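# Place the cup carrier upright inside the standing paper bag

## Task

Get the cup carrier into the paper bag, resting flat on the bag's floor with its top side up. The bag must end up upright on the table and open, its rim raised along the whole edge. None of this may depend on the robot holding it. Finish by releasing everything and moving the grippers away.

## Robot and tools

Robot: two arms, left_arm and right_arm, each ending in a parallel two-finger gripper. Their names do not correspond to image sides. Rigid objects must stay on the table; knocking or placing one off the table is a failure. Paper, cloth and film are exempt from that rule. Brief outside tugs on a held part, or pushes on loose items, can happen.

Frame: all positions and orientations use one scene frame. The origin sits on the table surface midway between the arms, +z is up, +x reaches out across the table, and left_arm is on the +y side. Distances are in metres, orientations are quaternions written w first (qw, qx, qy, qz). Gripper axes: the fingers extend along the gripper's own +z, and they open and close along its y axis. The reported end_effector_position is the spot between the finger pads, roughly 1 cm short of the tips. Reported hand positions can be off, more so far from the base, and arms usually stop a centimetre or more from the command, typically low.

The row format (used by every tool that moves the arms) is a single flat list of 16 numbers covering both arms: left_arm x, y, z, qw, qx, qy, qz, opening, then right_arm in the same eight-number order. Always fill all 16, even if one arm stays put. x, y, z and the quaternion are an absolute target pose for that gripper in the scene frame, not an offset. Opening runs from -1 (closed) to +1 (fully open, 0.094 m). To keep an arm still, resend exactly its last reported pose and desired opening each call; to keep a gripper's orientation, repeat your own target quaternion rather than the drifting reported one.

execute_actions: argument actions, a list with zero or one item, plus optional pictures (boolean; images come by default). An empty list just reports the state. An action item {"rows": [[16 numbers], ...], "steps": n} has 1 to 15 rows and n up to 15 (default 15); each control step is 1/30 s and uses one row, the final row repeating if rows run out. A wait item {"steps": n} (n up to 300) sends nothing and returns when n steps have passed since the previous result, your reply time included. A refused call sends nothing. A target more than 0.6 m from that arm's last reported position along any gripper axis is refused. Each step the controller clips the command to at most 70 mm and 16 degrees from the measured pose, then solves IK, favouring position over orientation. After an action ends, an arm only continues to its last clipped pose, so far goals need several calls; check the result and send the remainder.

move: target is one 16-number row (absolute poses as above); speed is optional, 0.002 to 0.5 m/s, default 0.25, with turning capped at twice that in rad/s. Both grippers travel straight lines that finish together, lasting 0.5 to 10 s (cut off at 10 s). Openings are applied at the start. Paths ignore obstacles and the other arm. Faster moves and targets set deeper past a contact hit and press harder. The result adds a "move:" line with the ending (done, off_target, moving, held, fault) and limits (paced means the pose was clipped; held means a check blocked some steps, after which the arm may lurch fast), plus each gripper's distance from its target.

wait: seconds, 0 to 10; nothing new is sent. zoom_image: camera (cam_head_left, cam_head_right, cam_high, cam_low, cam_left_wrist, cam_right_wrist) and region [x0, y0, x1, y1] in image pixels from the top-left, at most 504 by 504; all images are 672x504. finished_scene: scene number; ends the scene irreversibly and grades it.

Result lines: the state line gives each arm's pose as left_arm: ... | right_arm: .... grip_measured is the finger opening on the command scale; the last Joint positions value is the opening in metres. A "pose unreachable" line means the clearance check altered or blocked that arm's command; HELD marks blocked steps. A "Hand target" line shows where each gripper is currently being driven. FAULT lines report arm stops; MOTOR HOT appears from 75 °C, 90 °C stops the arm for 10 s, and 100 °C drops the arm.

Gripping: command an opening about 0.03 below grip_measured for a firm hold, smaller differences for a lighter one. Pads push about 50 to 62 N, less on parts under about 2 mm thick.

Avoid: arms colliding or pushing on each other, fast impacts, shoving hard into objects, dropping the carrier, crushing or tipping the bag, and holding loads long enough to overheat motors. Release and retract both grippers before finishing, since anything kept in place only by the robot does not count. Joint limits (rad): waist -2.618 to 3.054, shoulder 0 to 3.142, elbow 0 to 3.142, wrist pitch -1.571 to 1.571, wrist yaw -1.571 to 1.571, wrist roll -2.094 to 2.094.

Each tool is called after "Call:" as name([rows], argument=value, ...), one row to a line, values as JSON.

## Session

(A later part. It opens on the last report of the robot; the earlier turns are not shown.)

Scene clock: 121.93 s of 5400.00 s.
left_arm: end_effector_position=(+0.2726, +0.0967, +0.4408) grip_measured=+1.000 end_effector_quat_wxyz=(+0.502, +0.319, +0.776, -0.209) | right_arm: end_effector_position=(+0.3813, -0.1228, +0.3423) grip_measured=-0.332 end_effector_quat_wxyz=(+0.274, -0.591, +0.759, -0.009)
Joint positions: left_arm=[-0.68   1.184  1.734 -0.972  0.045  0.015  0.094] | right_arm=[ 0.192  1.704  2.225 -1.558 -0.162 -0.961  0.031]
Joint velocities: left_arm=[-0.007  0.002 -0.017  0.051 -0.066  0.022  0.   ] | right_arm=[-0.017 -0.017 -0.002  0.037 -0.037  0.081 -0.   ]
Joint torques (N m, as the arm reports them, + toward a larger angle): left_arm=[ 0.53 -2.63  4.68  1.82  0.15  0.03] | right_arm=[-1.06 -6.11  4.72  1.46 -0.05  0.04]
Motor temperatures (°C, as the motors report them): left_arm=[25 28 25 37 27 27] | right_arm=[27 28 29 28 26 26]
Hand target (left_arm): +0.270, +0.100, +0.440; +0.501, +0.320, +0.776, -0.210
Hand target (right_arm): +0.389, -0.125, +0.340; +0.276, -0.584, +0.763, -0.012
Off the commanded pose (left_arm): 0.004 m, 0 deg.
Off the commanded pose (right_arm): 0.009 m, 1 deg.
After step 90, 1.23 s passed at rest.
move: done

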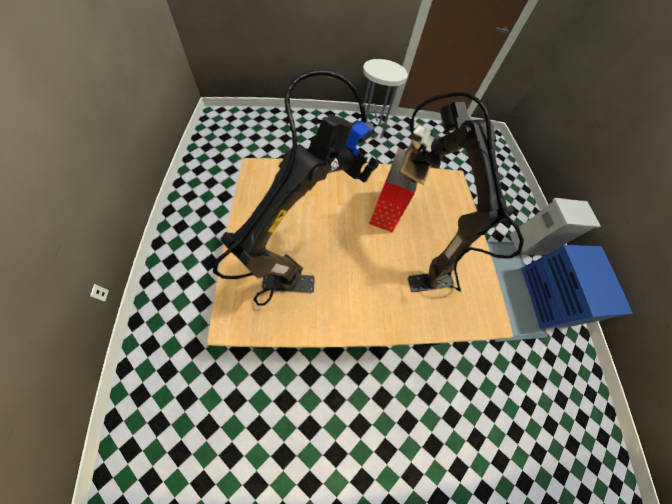

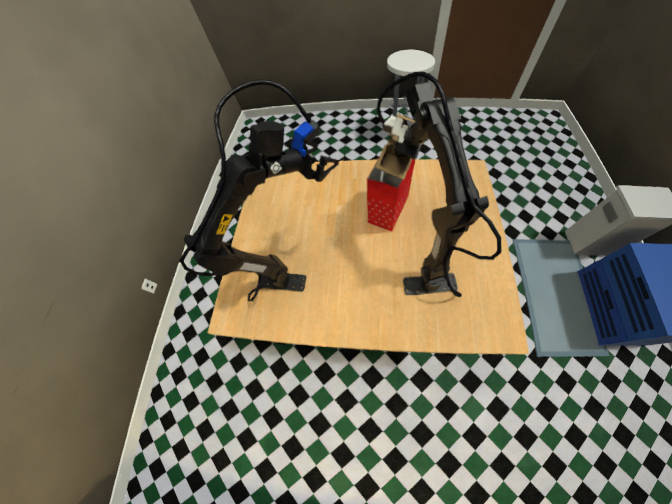

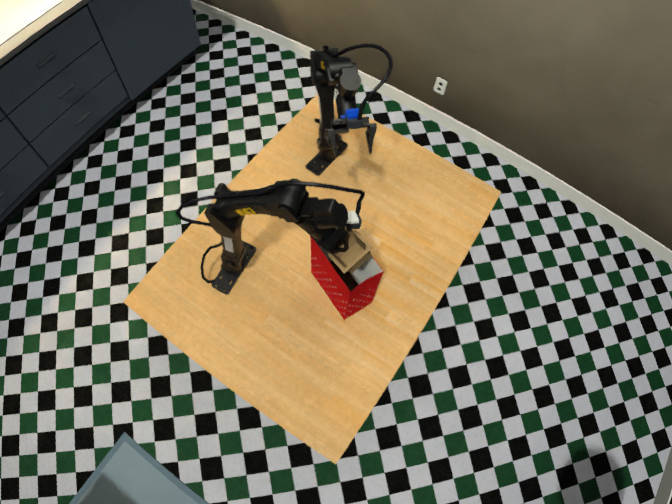

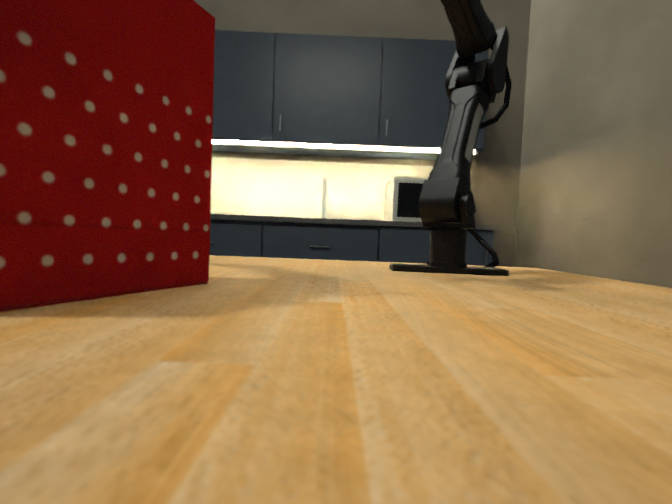

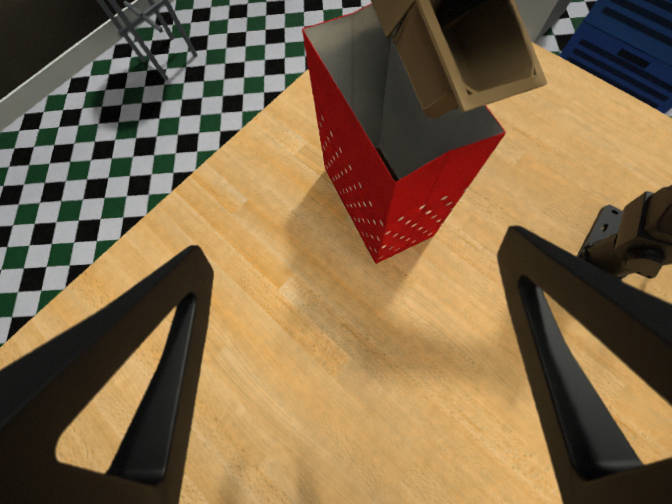

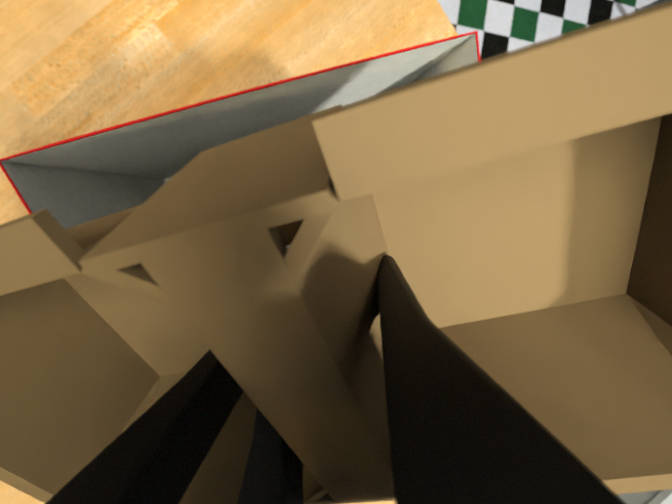

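Call:
move(target=[0.27,0.1,0.44,0.5,0.32,0.775,-0.21,1,0.4,-0.113,0.295,0.216,-0.567,0.795,0,-0.4], speed=0.04)

Call:
zoom_image(camera="cam_high", region=[270,170,430,330])

Call:
zoom_image(camera="cam_head_right", region=[330,90,470,240])

Scene clock: 127.30 s of 5400.00 s.
left_arm: end_effector_position=(+0.2726, +0.0967, +0.4408) grip_measured=+1.000 end_effector_quat_wxyz=(+0.502, +0.319, +0.776, -0.209) | right_arm: end_effector_position=(+0.3952, -0.1187, +0.2989) grip_measured=-0.332 end_effector_quat_wxyz=(+0.215, -0.565, +0.797, -0.001)
Joint positions: left_arm=[-0.68   1.184  1.734 -0.972  0.045  0.015  0.094] | right_arm=[ 0.213  1.772  2.157 -1.537 -0.115 -0.871  0.031]
Joint velocities: left_arm=[ 0.007 -0.017 -0.002 -0.037 -0.11   0.007  0.   ] | right_arm=[-0.002 -0.002 -0.007 -0.066 -0.007 -0.022 -0.   ]
Joint torques (N m, as the arm reports them, + toward a larger angle): left_arm=[ 0.63 -2.51  4.6   1.82  0.16  0.05] | right_arm=[ 1.1  -7.09  5.26  1.24 -0.04  0.07]
Motor temperatures (°C, as the motors report them): left_arm=[25 28 25 38 27 27] | right_arm=[27 27 28 29 26 26]
Hand target (left_arm): +0.270, +0.100, +0.440; +0.501, +0.320, +0.776, -0.210
Hand target (right_arm): +0.399, -0.113, +0.295; +0.216, -0.566, +0.796, -0.001
Off the commanded pose (left_arm): 0.004 m, 0 deg.
Off the commanded pose (right_arm): 0.008 m, 0 deg.
After step 90, 0.23 s passed at rest.
move: done

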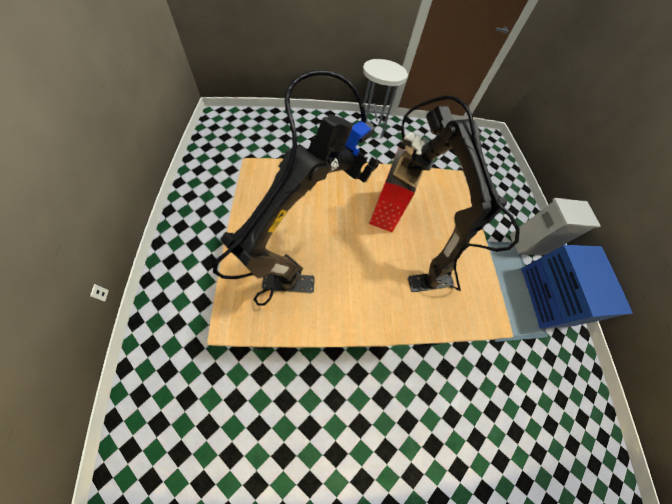

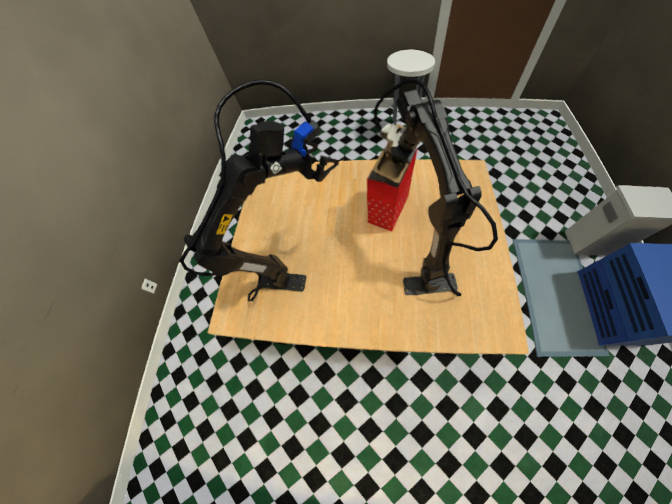

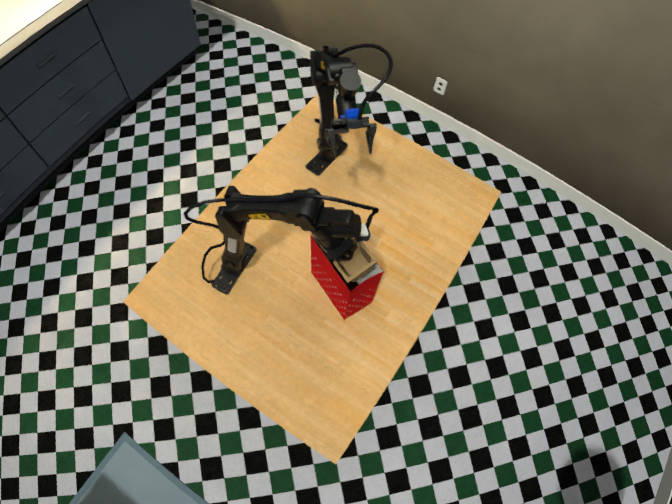

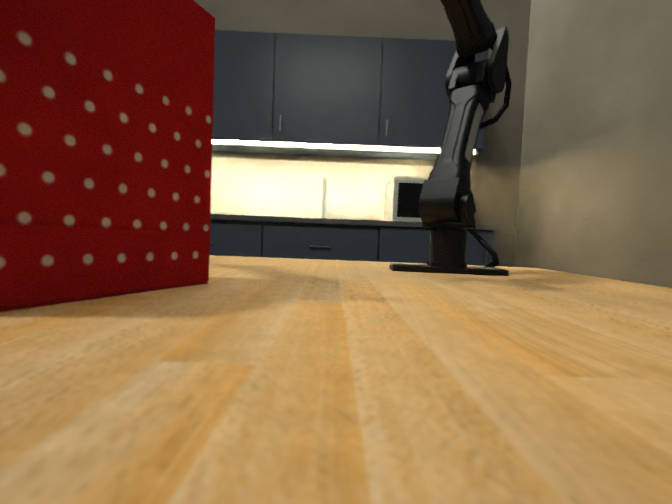

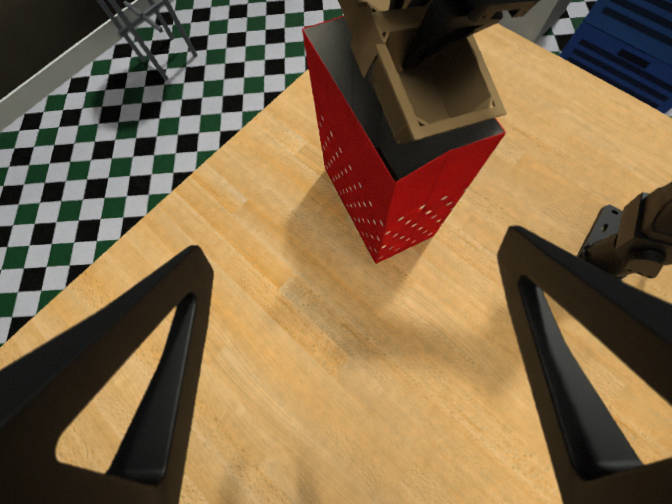

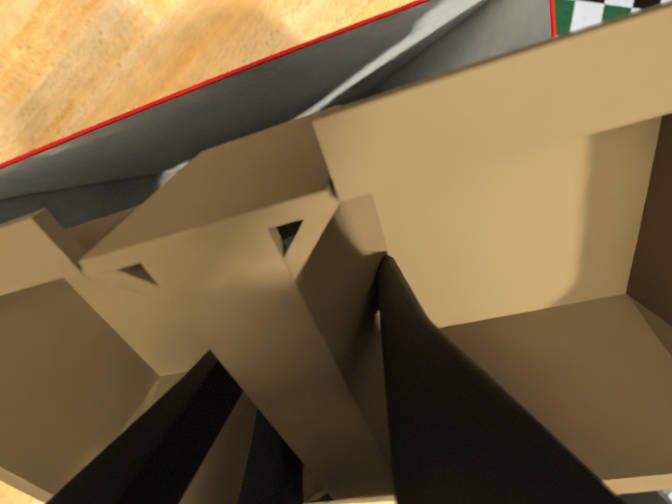

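Region (270, 170, 430, 330) of cam_high's 672x504 image, scaled by 3.150, with more detail than that image has.

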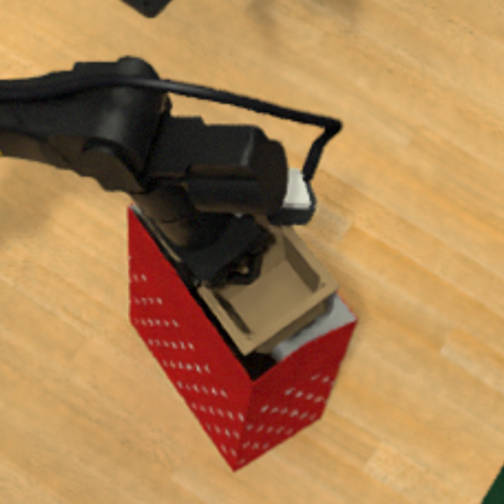

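Region (330, 90, 470, 240) of cam_head_right's 672x504 image, scaled by 3.360, with more detail than that image has; it fills the left 470 columns of this view, and the rest is white.

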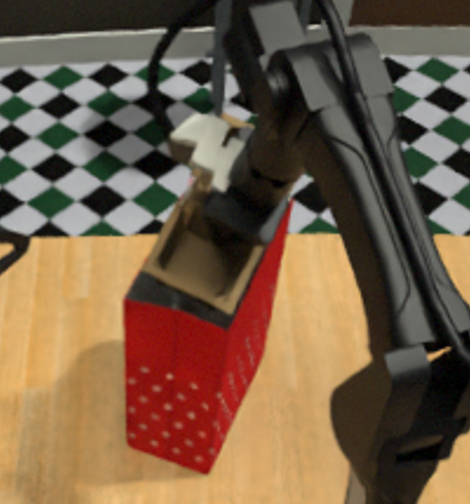

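Call:
move(target=[0.27,0.1,0.44,0.5,0.32,0.775,-0.21,1,0.39,-0.113,0.25,0.139,-0.582,0.801,0,-0.4], speed=0.035)

Call:
zoom_image(camera="cam_high", region=[270,170,430,330])

Call:
zoom_image(camera="cam_head_right", region=[330,90,470,240])

Scene clock: 132.63 s of 5400.00 s.
left_arm: end_effector_position=(+0.2726, +0.0967, +0.4408) grip_measured=+1.000 end_effector_quat_wxyz=(+0.502, +0.319, +0.776, -0.209) | right_arm: end_effector_position=(+0.3869, -0.1169, +0.2646) grip_measured=-0.335 end_effector_quat_wxyz=(+0.159, -0.578, +0.801, -0.001)
Joint positions: left_arm=[-0.68   1.184  1.734 -0.972  0.045  0.015  0.094] | right_arm=[ 0.242  1.786  2.061 -1.537 -0.079 -0.87   0.031]
Joint velocities: left_arm=[ 0.002 -0.002 -0.022  0.022  0.022 -0.022  0.   ] | right_arm=[-0.012  0.002 -0.007 -0.022 -0.095 -0.007 -0.001]
Joint torques (N m, as the arm reports them, + toward a larger angle): left_arm=[ 0.58 -2.59  4.69  1.79  0.16  0.05] | right_arm=[ 1.2  -5.75  4.6   0.87  0.12  0.05]
Motor temperatures (°C, as the motors report them): left_arm=[25 28 25 38 27 27] | right_arm=[27 27 28 29 26 26]
Hand target (left_arm): +0.270, +0.100, +0.440; +0.501, +0.320, +0.776, -0.210
Hand target (right_arm): +0.389, -0.113, +0.250; +0.139, -0.581, +0.802, -0.001
Off the commanded pose (left_arm): 0.004 m, 0 deg.
Off the commanded pose (right_arm): 0.015 m, 2 deg.
move: off_target (right_arm)

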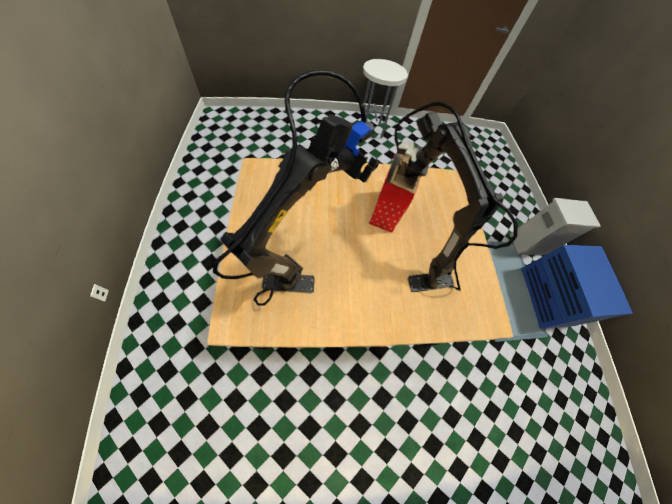

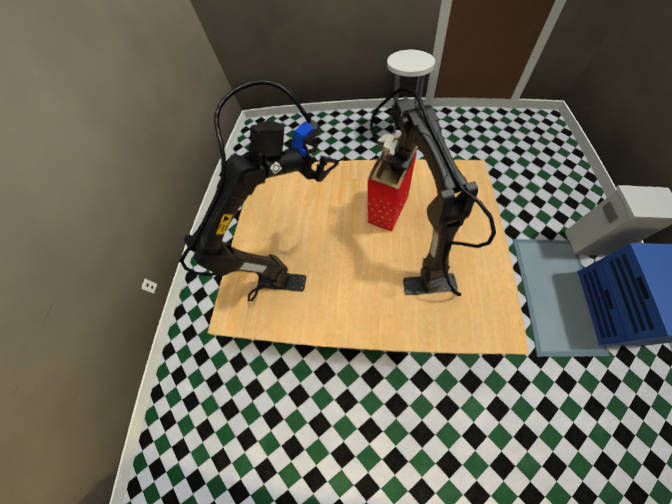

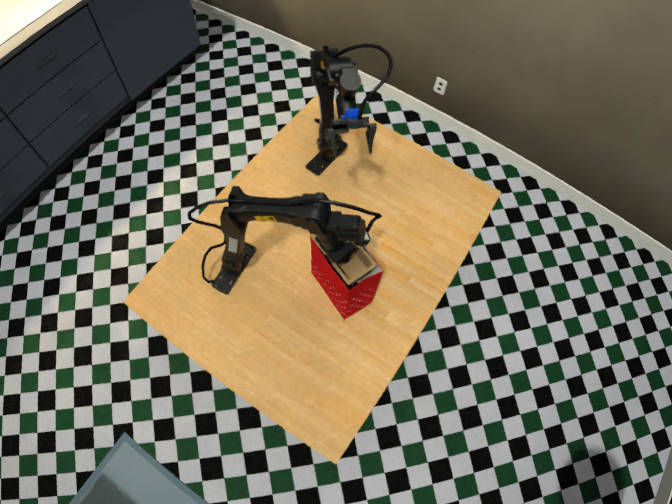

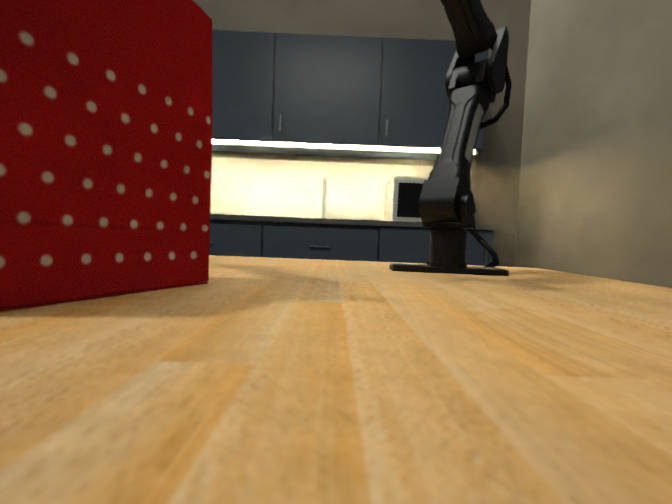

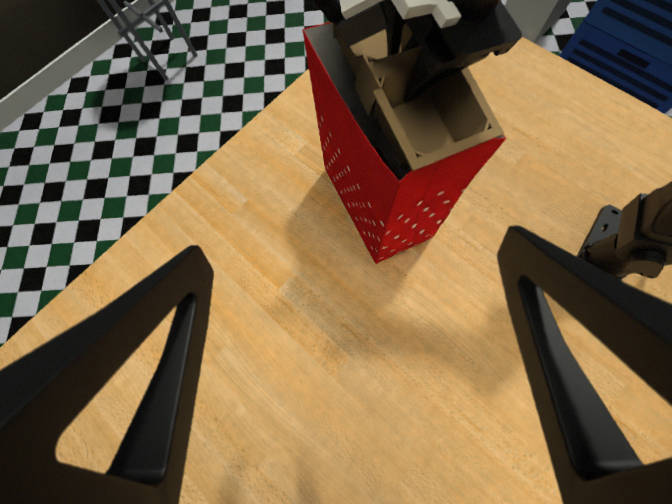

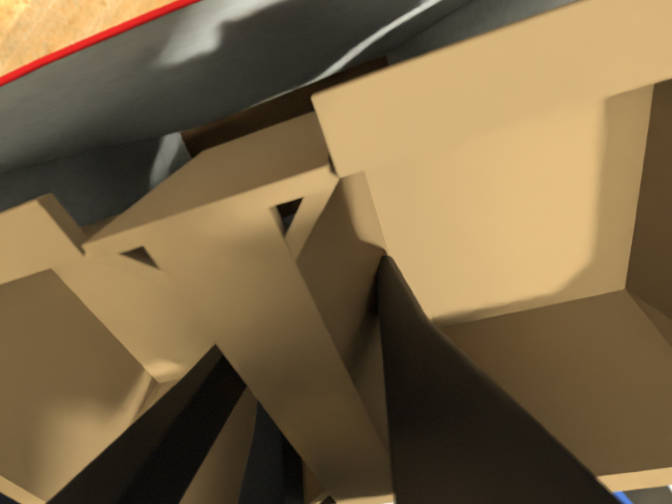

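Region (270, 170, 430, 330) of cam_high's 672x504 image, scaled by 3.150, with more detail than that image has.

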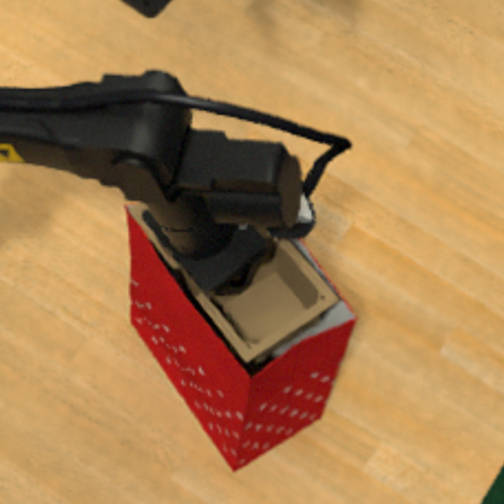

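Region (330, 90, 470, 240) of cam_head_right's 672x504 image, scaled by 3.360, with more detail than that image has; it fills the left 470 columns of this view, and the rest is white.

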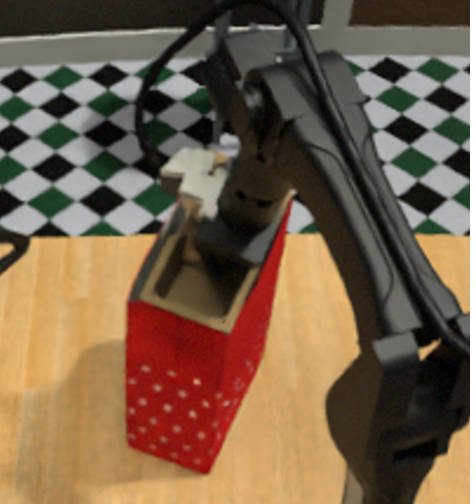

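The carrier's corner caught on the near rim, so I'll lift it slightly, shift and lower again.

Call:
move(target=[0.27,0.1,0.44,0.5,0.32,0.775,-0.21,1,0.406,-0.103,0.288,0.17,-0.578,0.798,0,-0.4], speed=0.03)

Call:
move(target=[0.27,0.1,0.44,0.5,0.32,0.775,-0.21,1,0.406,-0.105,0.245,0.139,-0.582,0.801,0,-0.4], speed=0.03)

Call:
zoom_image(camera="cam_high", region=[270,170,430,330])

Call:
zoom_image(camera="cam_head_right", region=[330,90,470,240])

Scene clock: 141.97 s of 5400.00 s.
left_arm: end_effector_position=(+0.2726, +0.0967, +0.4408) grip_measured=+1.000 end_effector_quat_wxyz=(+0.502, +0.319, +0.776, -0.209) | right_arm: end_effector_position=(+0.4051, -0.1098, +0.2834) grip_measured=-0.335 end_effector_quat_wxyz=(+0.186, -0.573, +0.798, -0.007)
Joint positions: left_arm=[-0.68   1.184  1.734 -0.972  0.045  0.015  0.094] | right_arm=[ 0.242  1.854  2.215 -1.565 -0.079 -0.863  0.031]
Joint velocities: left_arm=[-0.012  0.002 -0.012 -0.022  0.022  0.081  0.   ] | right_arm=[ 0.002 -0.007 -0.012 -0.066  0.051 -0.051 -0.   ]
Joint torques (N m, as the arm reports them, + toward a larger angle): left_arm=[ 0.72 -2.6   4.66  1.81  0.16  0.04] | right_arm=[ 1.33 -7.65  9.1   0.88 -0.08  0.09]
Motor temperatures (°C, as the motors report them): left_arm=[25 28 25 38 27 27] | right_arm=[27 27 28 28 26 26]
Hand target (left_arm): +0.270, +0.100, +0.440; +0.501, +0.320, +0.776, -0.210
Hand target (right_arm): +0.406, -0.103, +0.287; +0.194, -0.575, +0.795, -0.005
Off the commanded pose (left_arm): 0.004 m, 0 deg.
Off the commanded pose (right_arm): 0.008 m, 2 deg.
joint sent to its limit (right arm) — the command would take joint 4 (wrist pitch) past its lower limit, so that joint was sent only as far as its limit.
After step 90, 4.97 s passed at rest.
move: done

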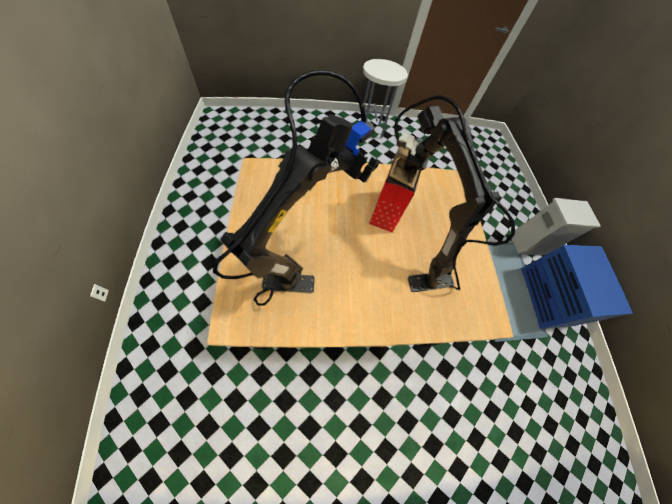

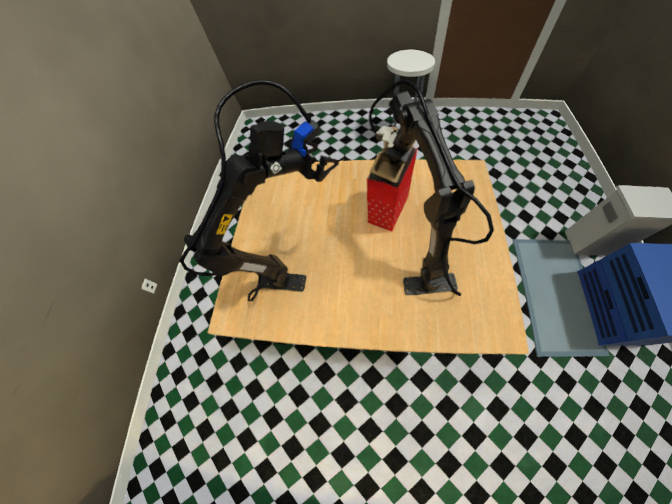

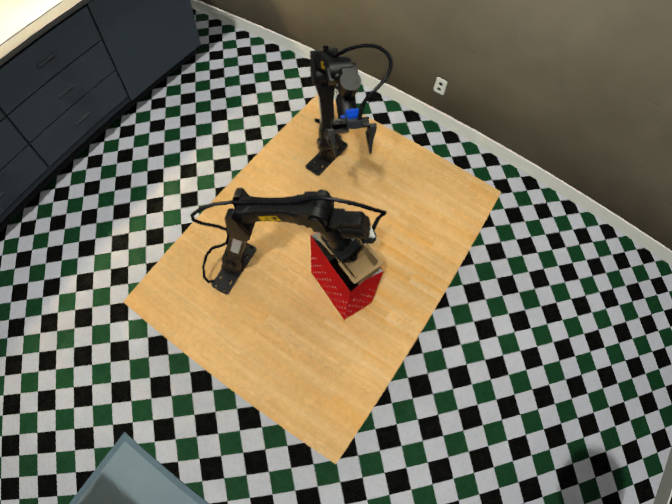

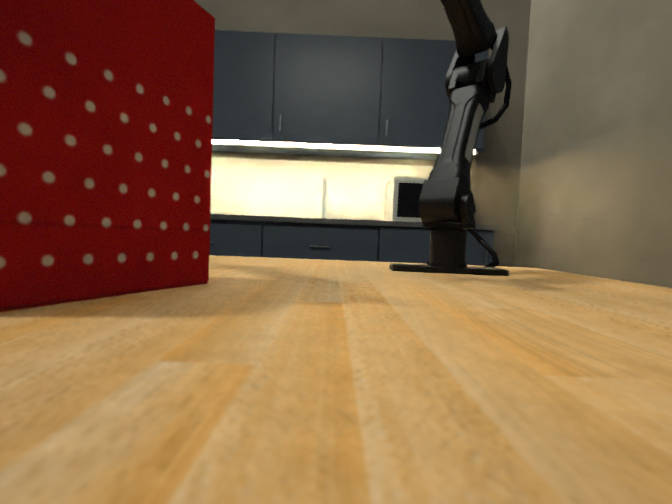

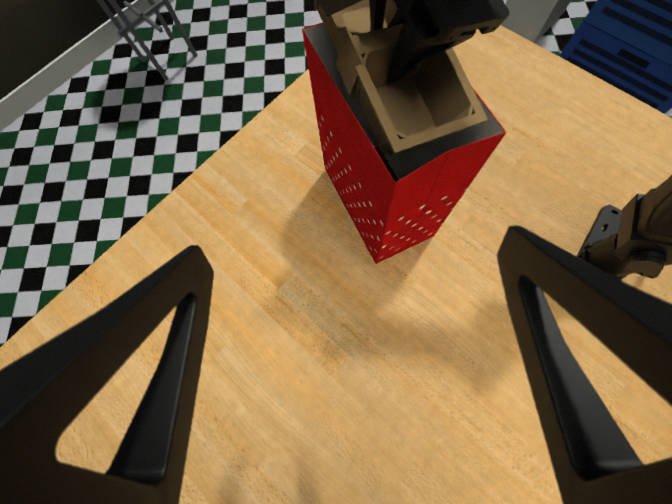

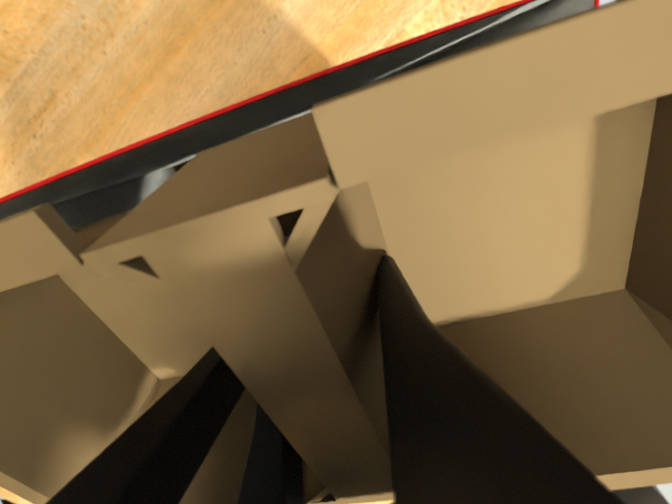

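Scene clock: 143.87 s of 5400.00 s.
left_arm: end_effector_position=(+0.2726, +0.0967, +0.4408) grip_measured=+1.000 end_effector_quat_wxyz=(+0.502, +0.319, +0.776, -0.209) | right_arm: end_effector_position=(+0.4020, -0.1104, +0.2499) grip_measured=-0.335 end_effector_quat_wxyz=(+0.138, -0.578, +0.804, +0.001)
Joint positions: left_arm=[-0.68   1.184  1.734 -0.972  0.045  0.015  0.094] | right_arm=[ 0.248  1.876  2.125 -1.552 -0.07  -0.863  0.031]
Joint velocities: left_arm=[-0.017  0.007 -0.012  0.037 -0.037  0.007  0.   ] | right_arm=[ 0.002  0.022  0.002 -0.051 -0.037 -0.007  0.   ]
Joint torques (N m, as the arm reports them, + toward a larger angle): left_arm=[ 0.57 -2.54  4.76  1.81  0.16  0.07] | right_arm=[ 0.94 -8.34  5.45  0.93 -0.02  0.01]
Motor temperatures (°C, as the motors report them): left_arm=[25 28 25 38 27 27] | right_arm=[27 27 28 28 26 26]
Hand target (left_arm): +0.270, +0.100, +0.440; +0.501, +0.320, +0.776, -0.210
Hand target (right_arm): +0.405, -0.105, +0.245; +0.139, -0.581, +0.802, -0.000
Off the commanded pose (left_arm): 0.004 m, 0 deg.
Off the commanded pose (right_arm): 0.008 m, 1 deg.
move: done

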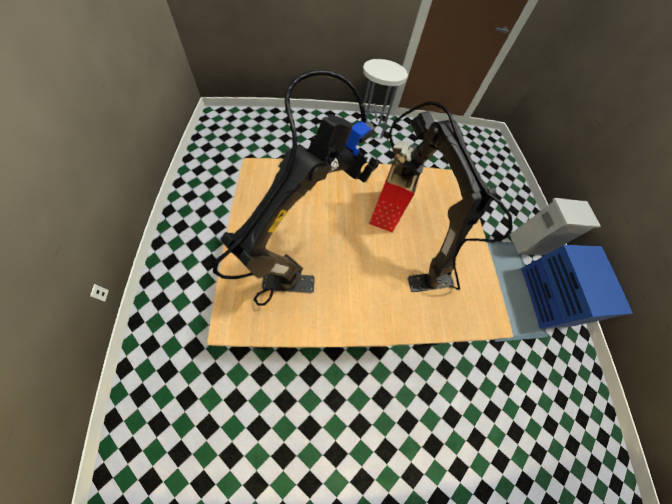

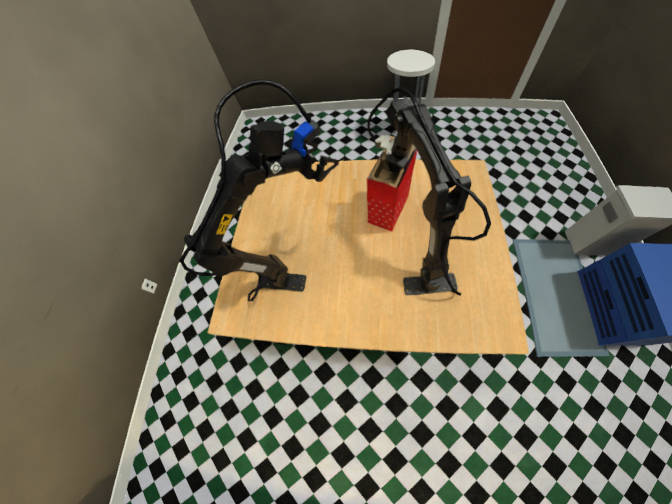

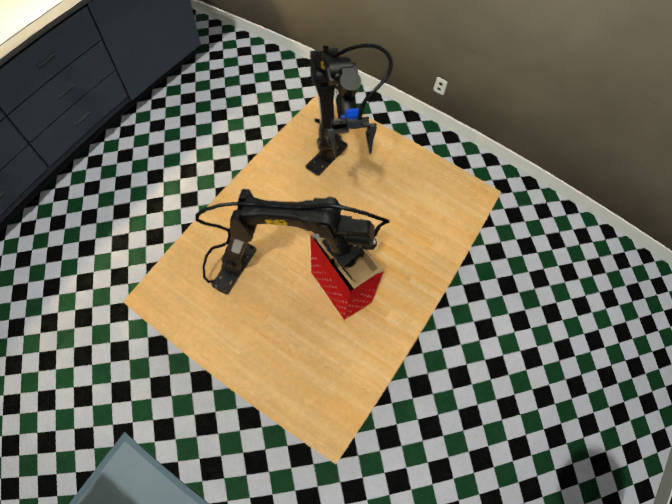

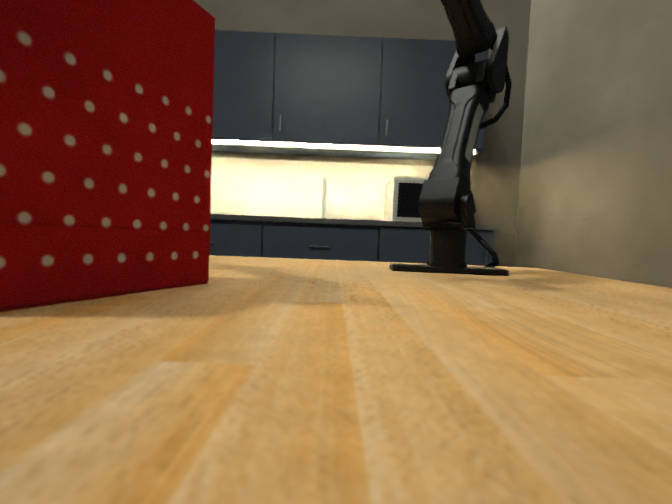

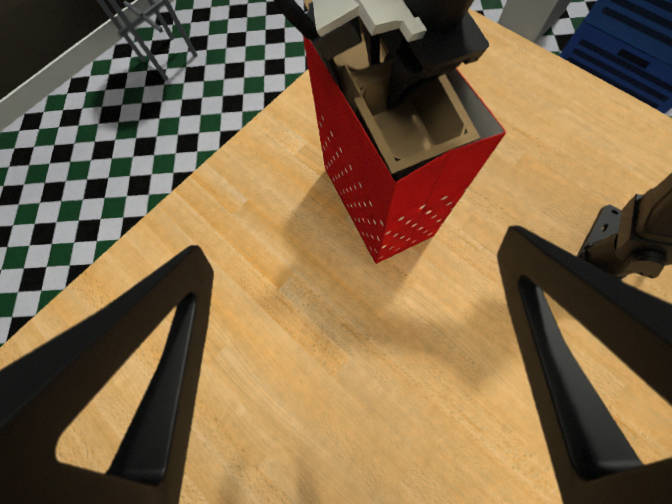

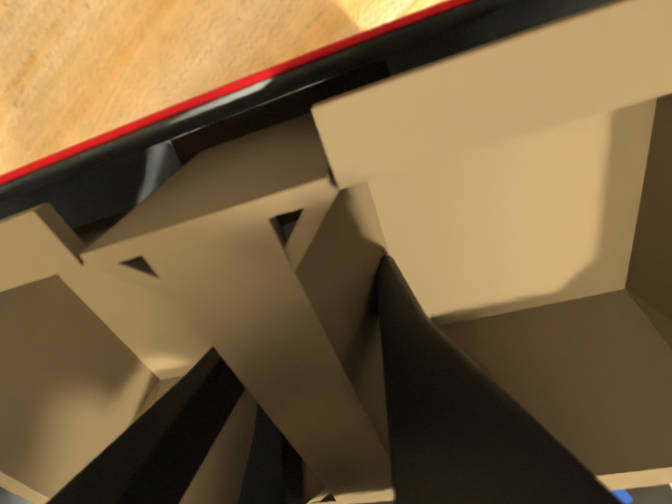

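Region (270, 170, 430, 330) of cam_high's 672x504 image, scaled by 3.150, with more detail than that image has.

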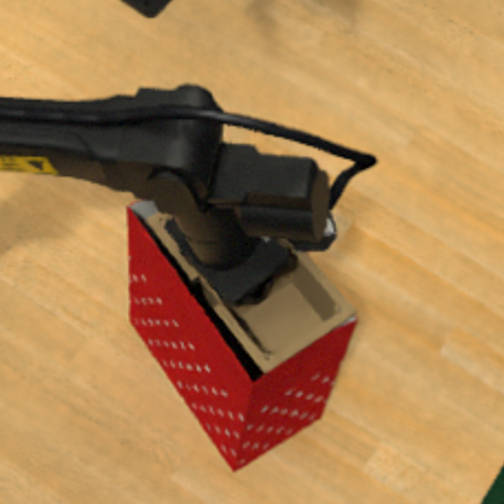

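Region (330, 90, 470, 240) of cam_head_right's 672x504 image, scaled by 3.360, with more detail than that image has; it fills the left 470 columns of this view, and the rest is white.

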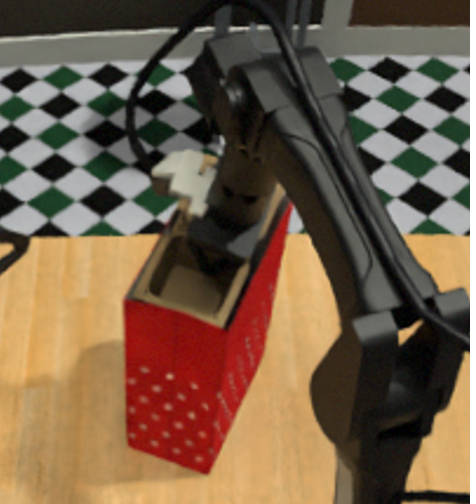

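Call:
move(target=[0.27,0.1,0.44,0.5,0.32,0.775,-0.21,1,0.39,-0.118,0.205,0.111,-0.583,0.803,0.05,-0.4], speed=0.03)

Call:
zoom_image(camera="cam_high", region=[270,170,430,330])

Call:
zoom_image(camera="cam_head_right", region=[330,90,470,240])

Scene clock: 150.10 s of 5400.00 s.
left_arm: end_effector_position=(+0.2726, +0.0967, +0.4408) grip_measured=+1.000 end_effector_quat_wxyz=(+0.502, +0.319, +0.776, -0.209) | right_arm: end_effector_position=(+0.3920, -0.1140, +0.2070) grip_measured=-0.337 end_effector_quat_wxyz=(+0.112, -0.586, +0.801, +0.044)
Joint positions: left_arm=[-0.68   1.184  1.734 -0.972  0.045  0.015  0.094] | right_arm=[ 0.212  1.835  1.9   -1.444 -0.148 -0.911  0.031]
Joint velocities: left_arm=[-0.017  0.007 -0.002 -0.007  0.007  0.007  0.   ] | right_arm=[-0.012  0.022 -0.012 -0.066 -0.051 -0.051 -0.   ]
Joint torques (N m, as the arm reports them, + toward a larger angle): left_arm=[ 0.57 -2.6   4.66  1.8   0.16  0.06] | right_arm=[ -1.29 -10.25   4.46   0.62  -0.24  -0.04]
Motor temperatures (°C, as the motors report them): left_arm=[25 28 25 38 27 27] | right_arm=[27 27 28 28 26 26]
Hand target (left_arm): +0.270, +0.100, +0.440; +0.501, +0.320, +0.776, -0.210
Hand target (right_arm): +0.389, -0.118, +0.205; +0.111, -0.582, +0.804, +0.050
Off the commanded pose (left_arm): 0.004 m, 0 deg.
Off the commanded pose (right_arm): 0.005 m, 1 deg.
After step 90, 1.13 s passed at rest.
move: done

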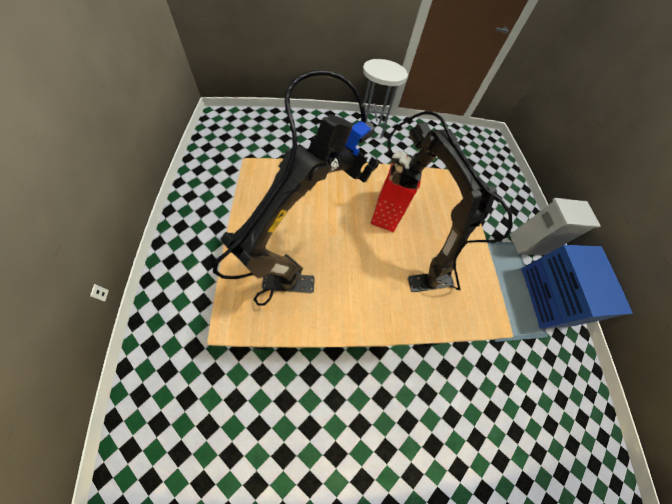

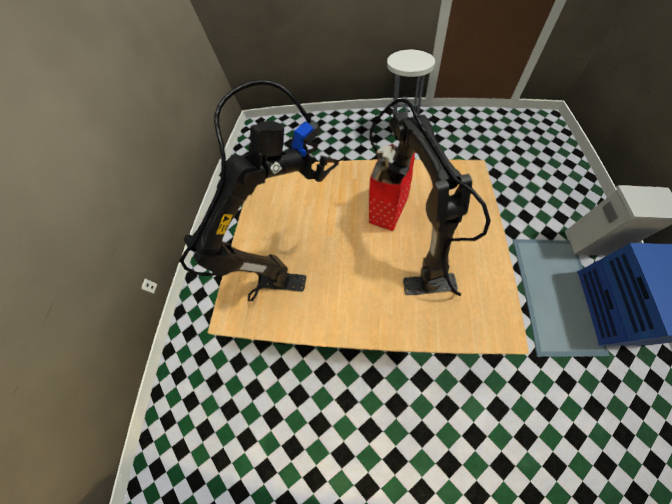

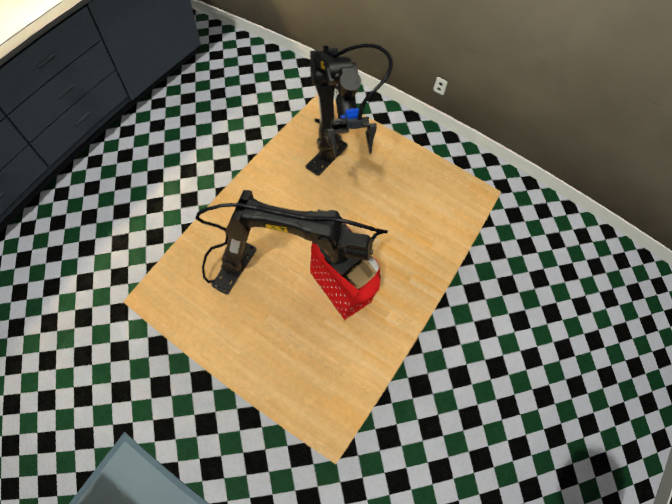

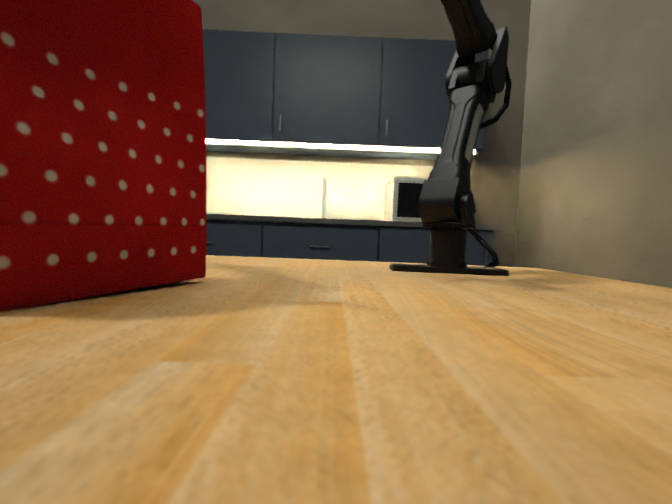

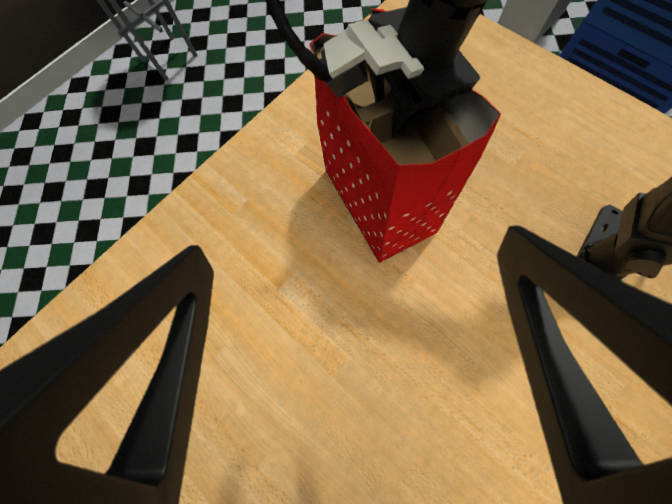

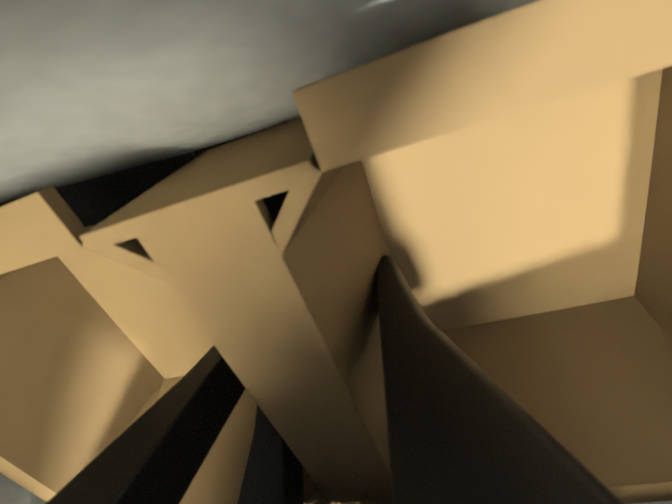

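Region (270, 170, 430, 330) of cam_high's 672x504 image, scaled by 3.150, with more detail than that image has.

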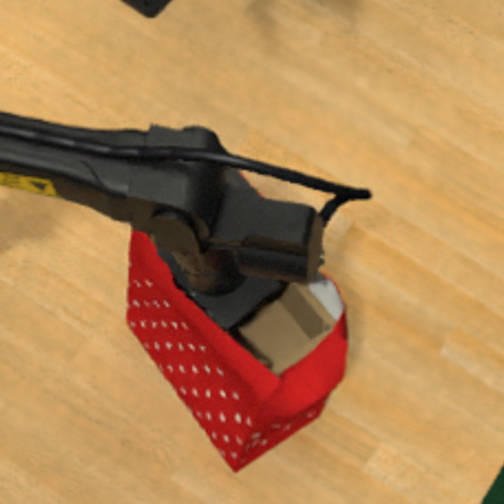

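Region (330, 90, 470, 240) of cam_head_right's 672x504 image, scaled by 3.360, with more detail than that image has; it fills the left 470 columns of this view, and the rest is white.

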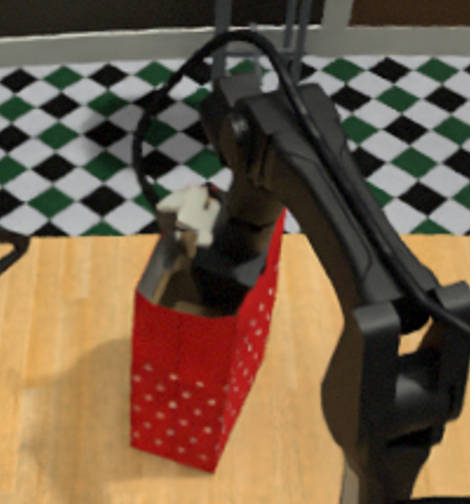

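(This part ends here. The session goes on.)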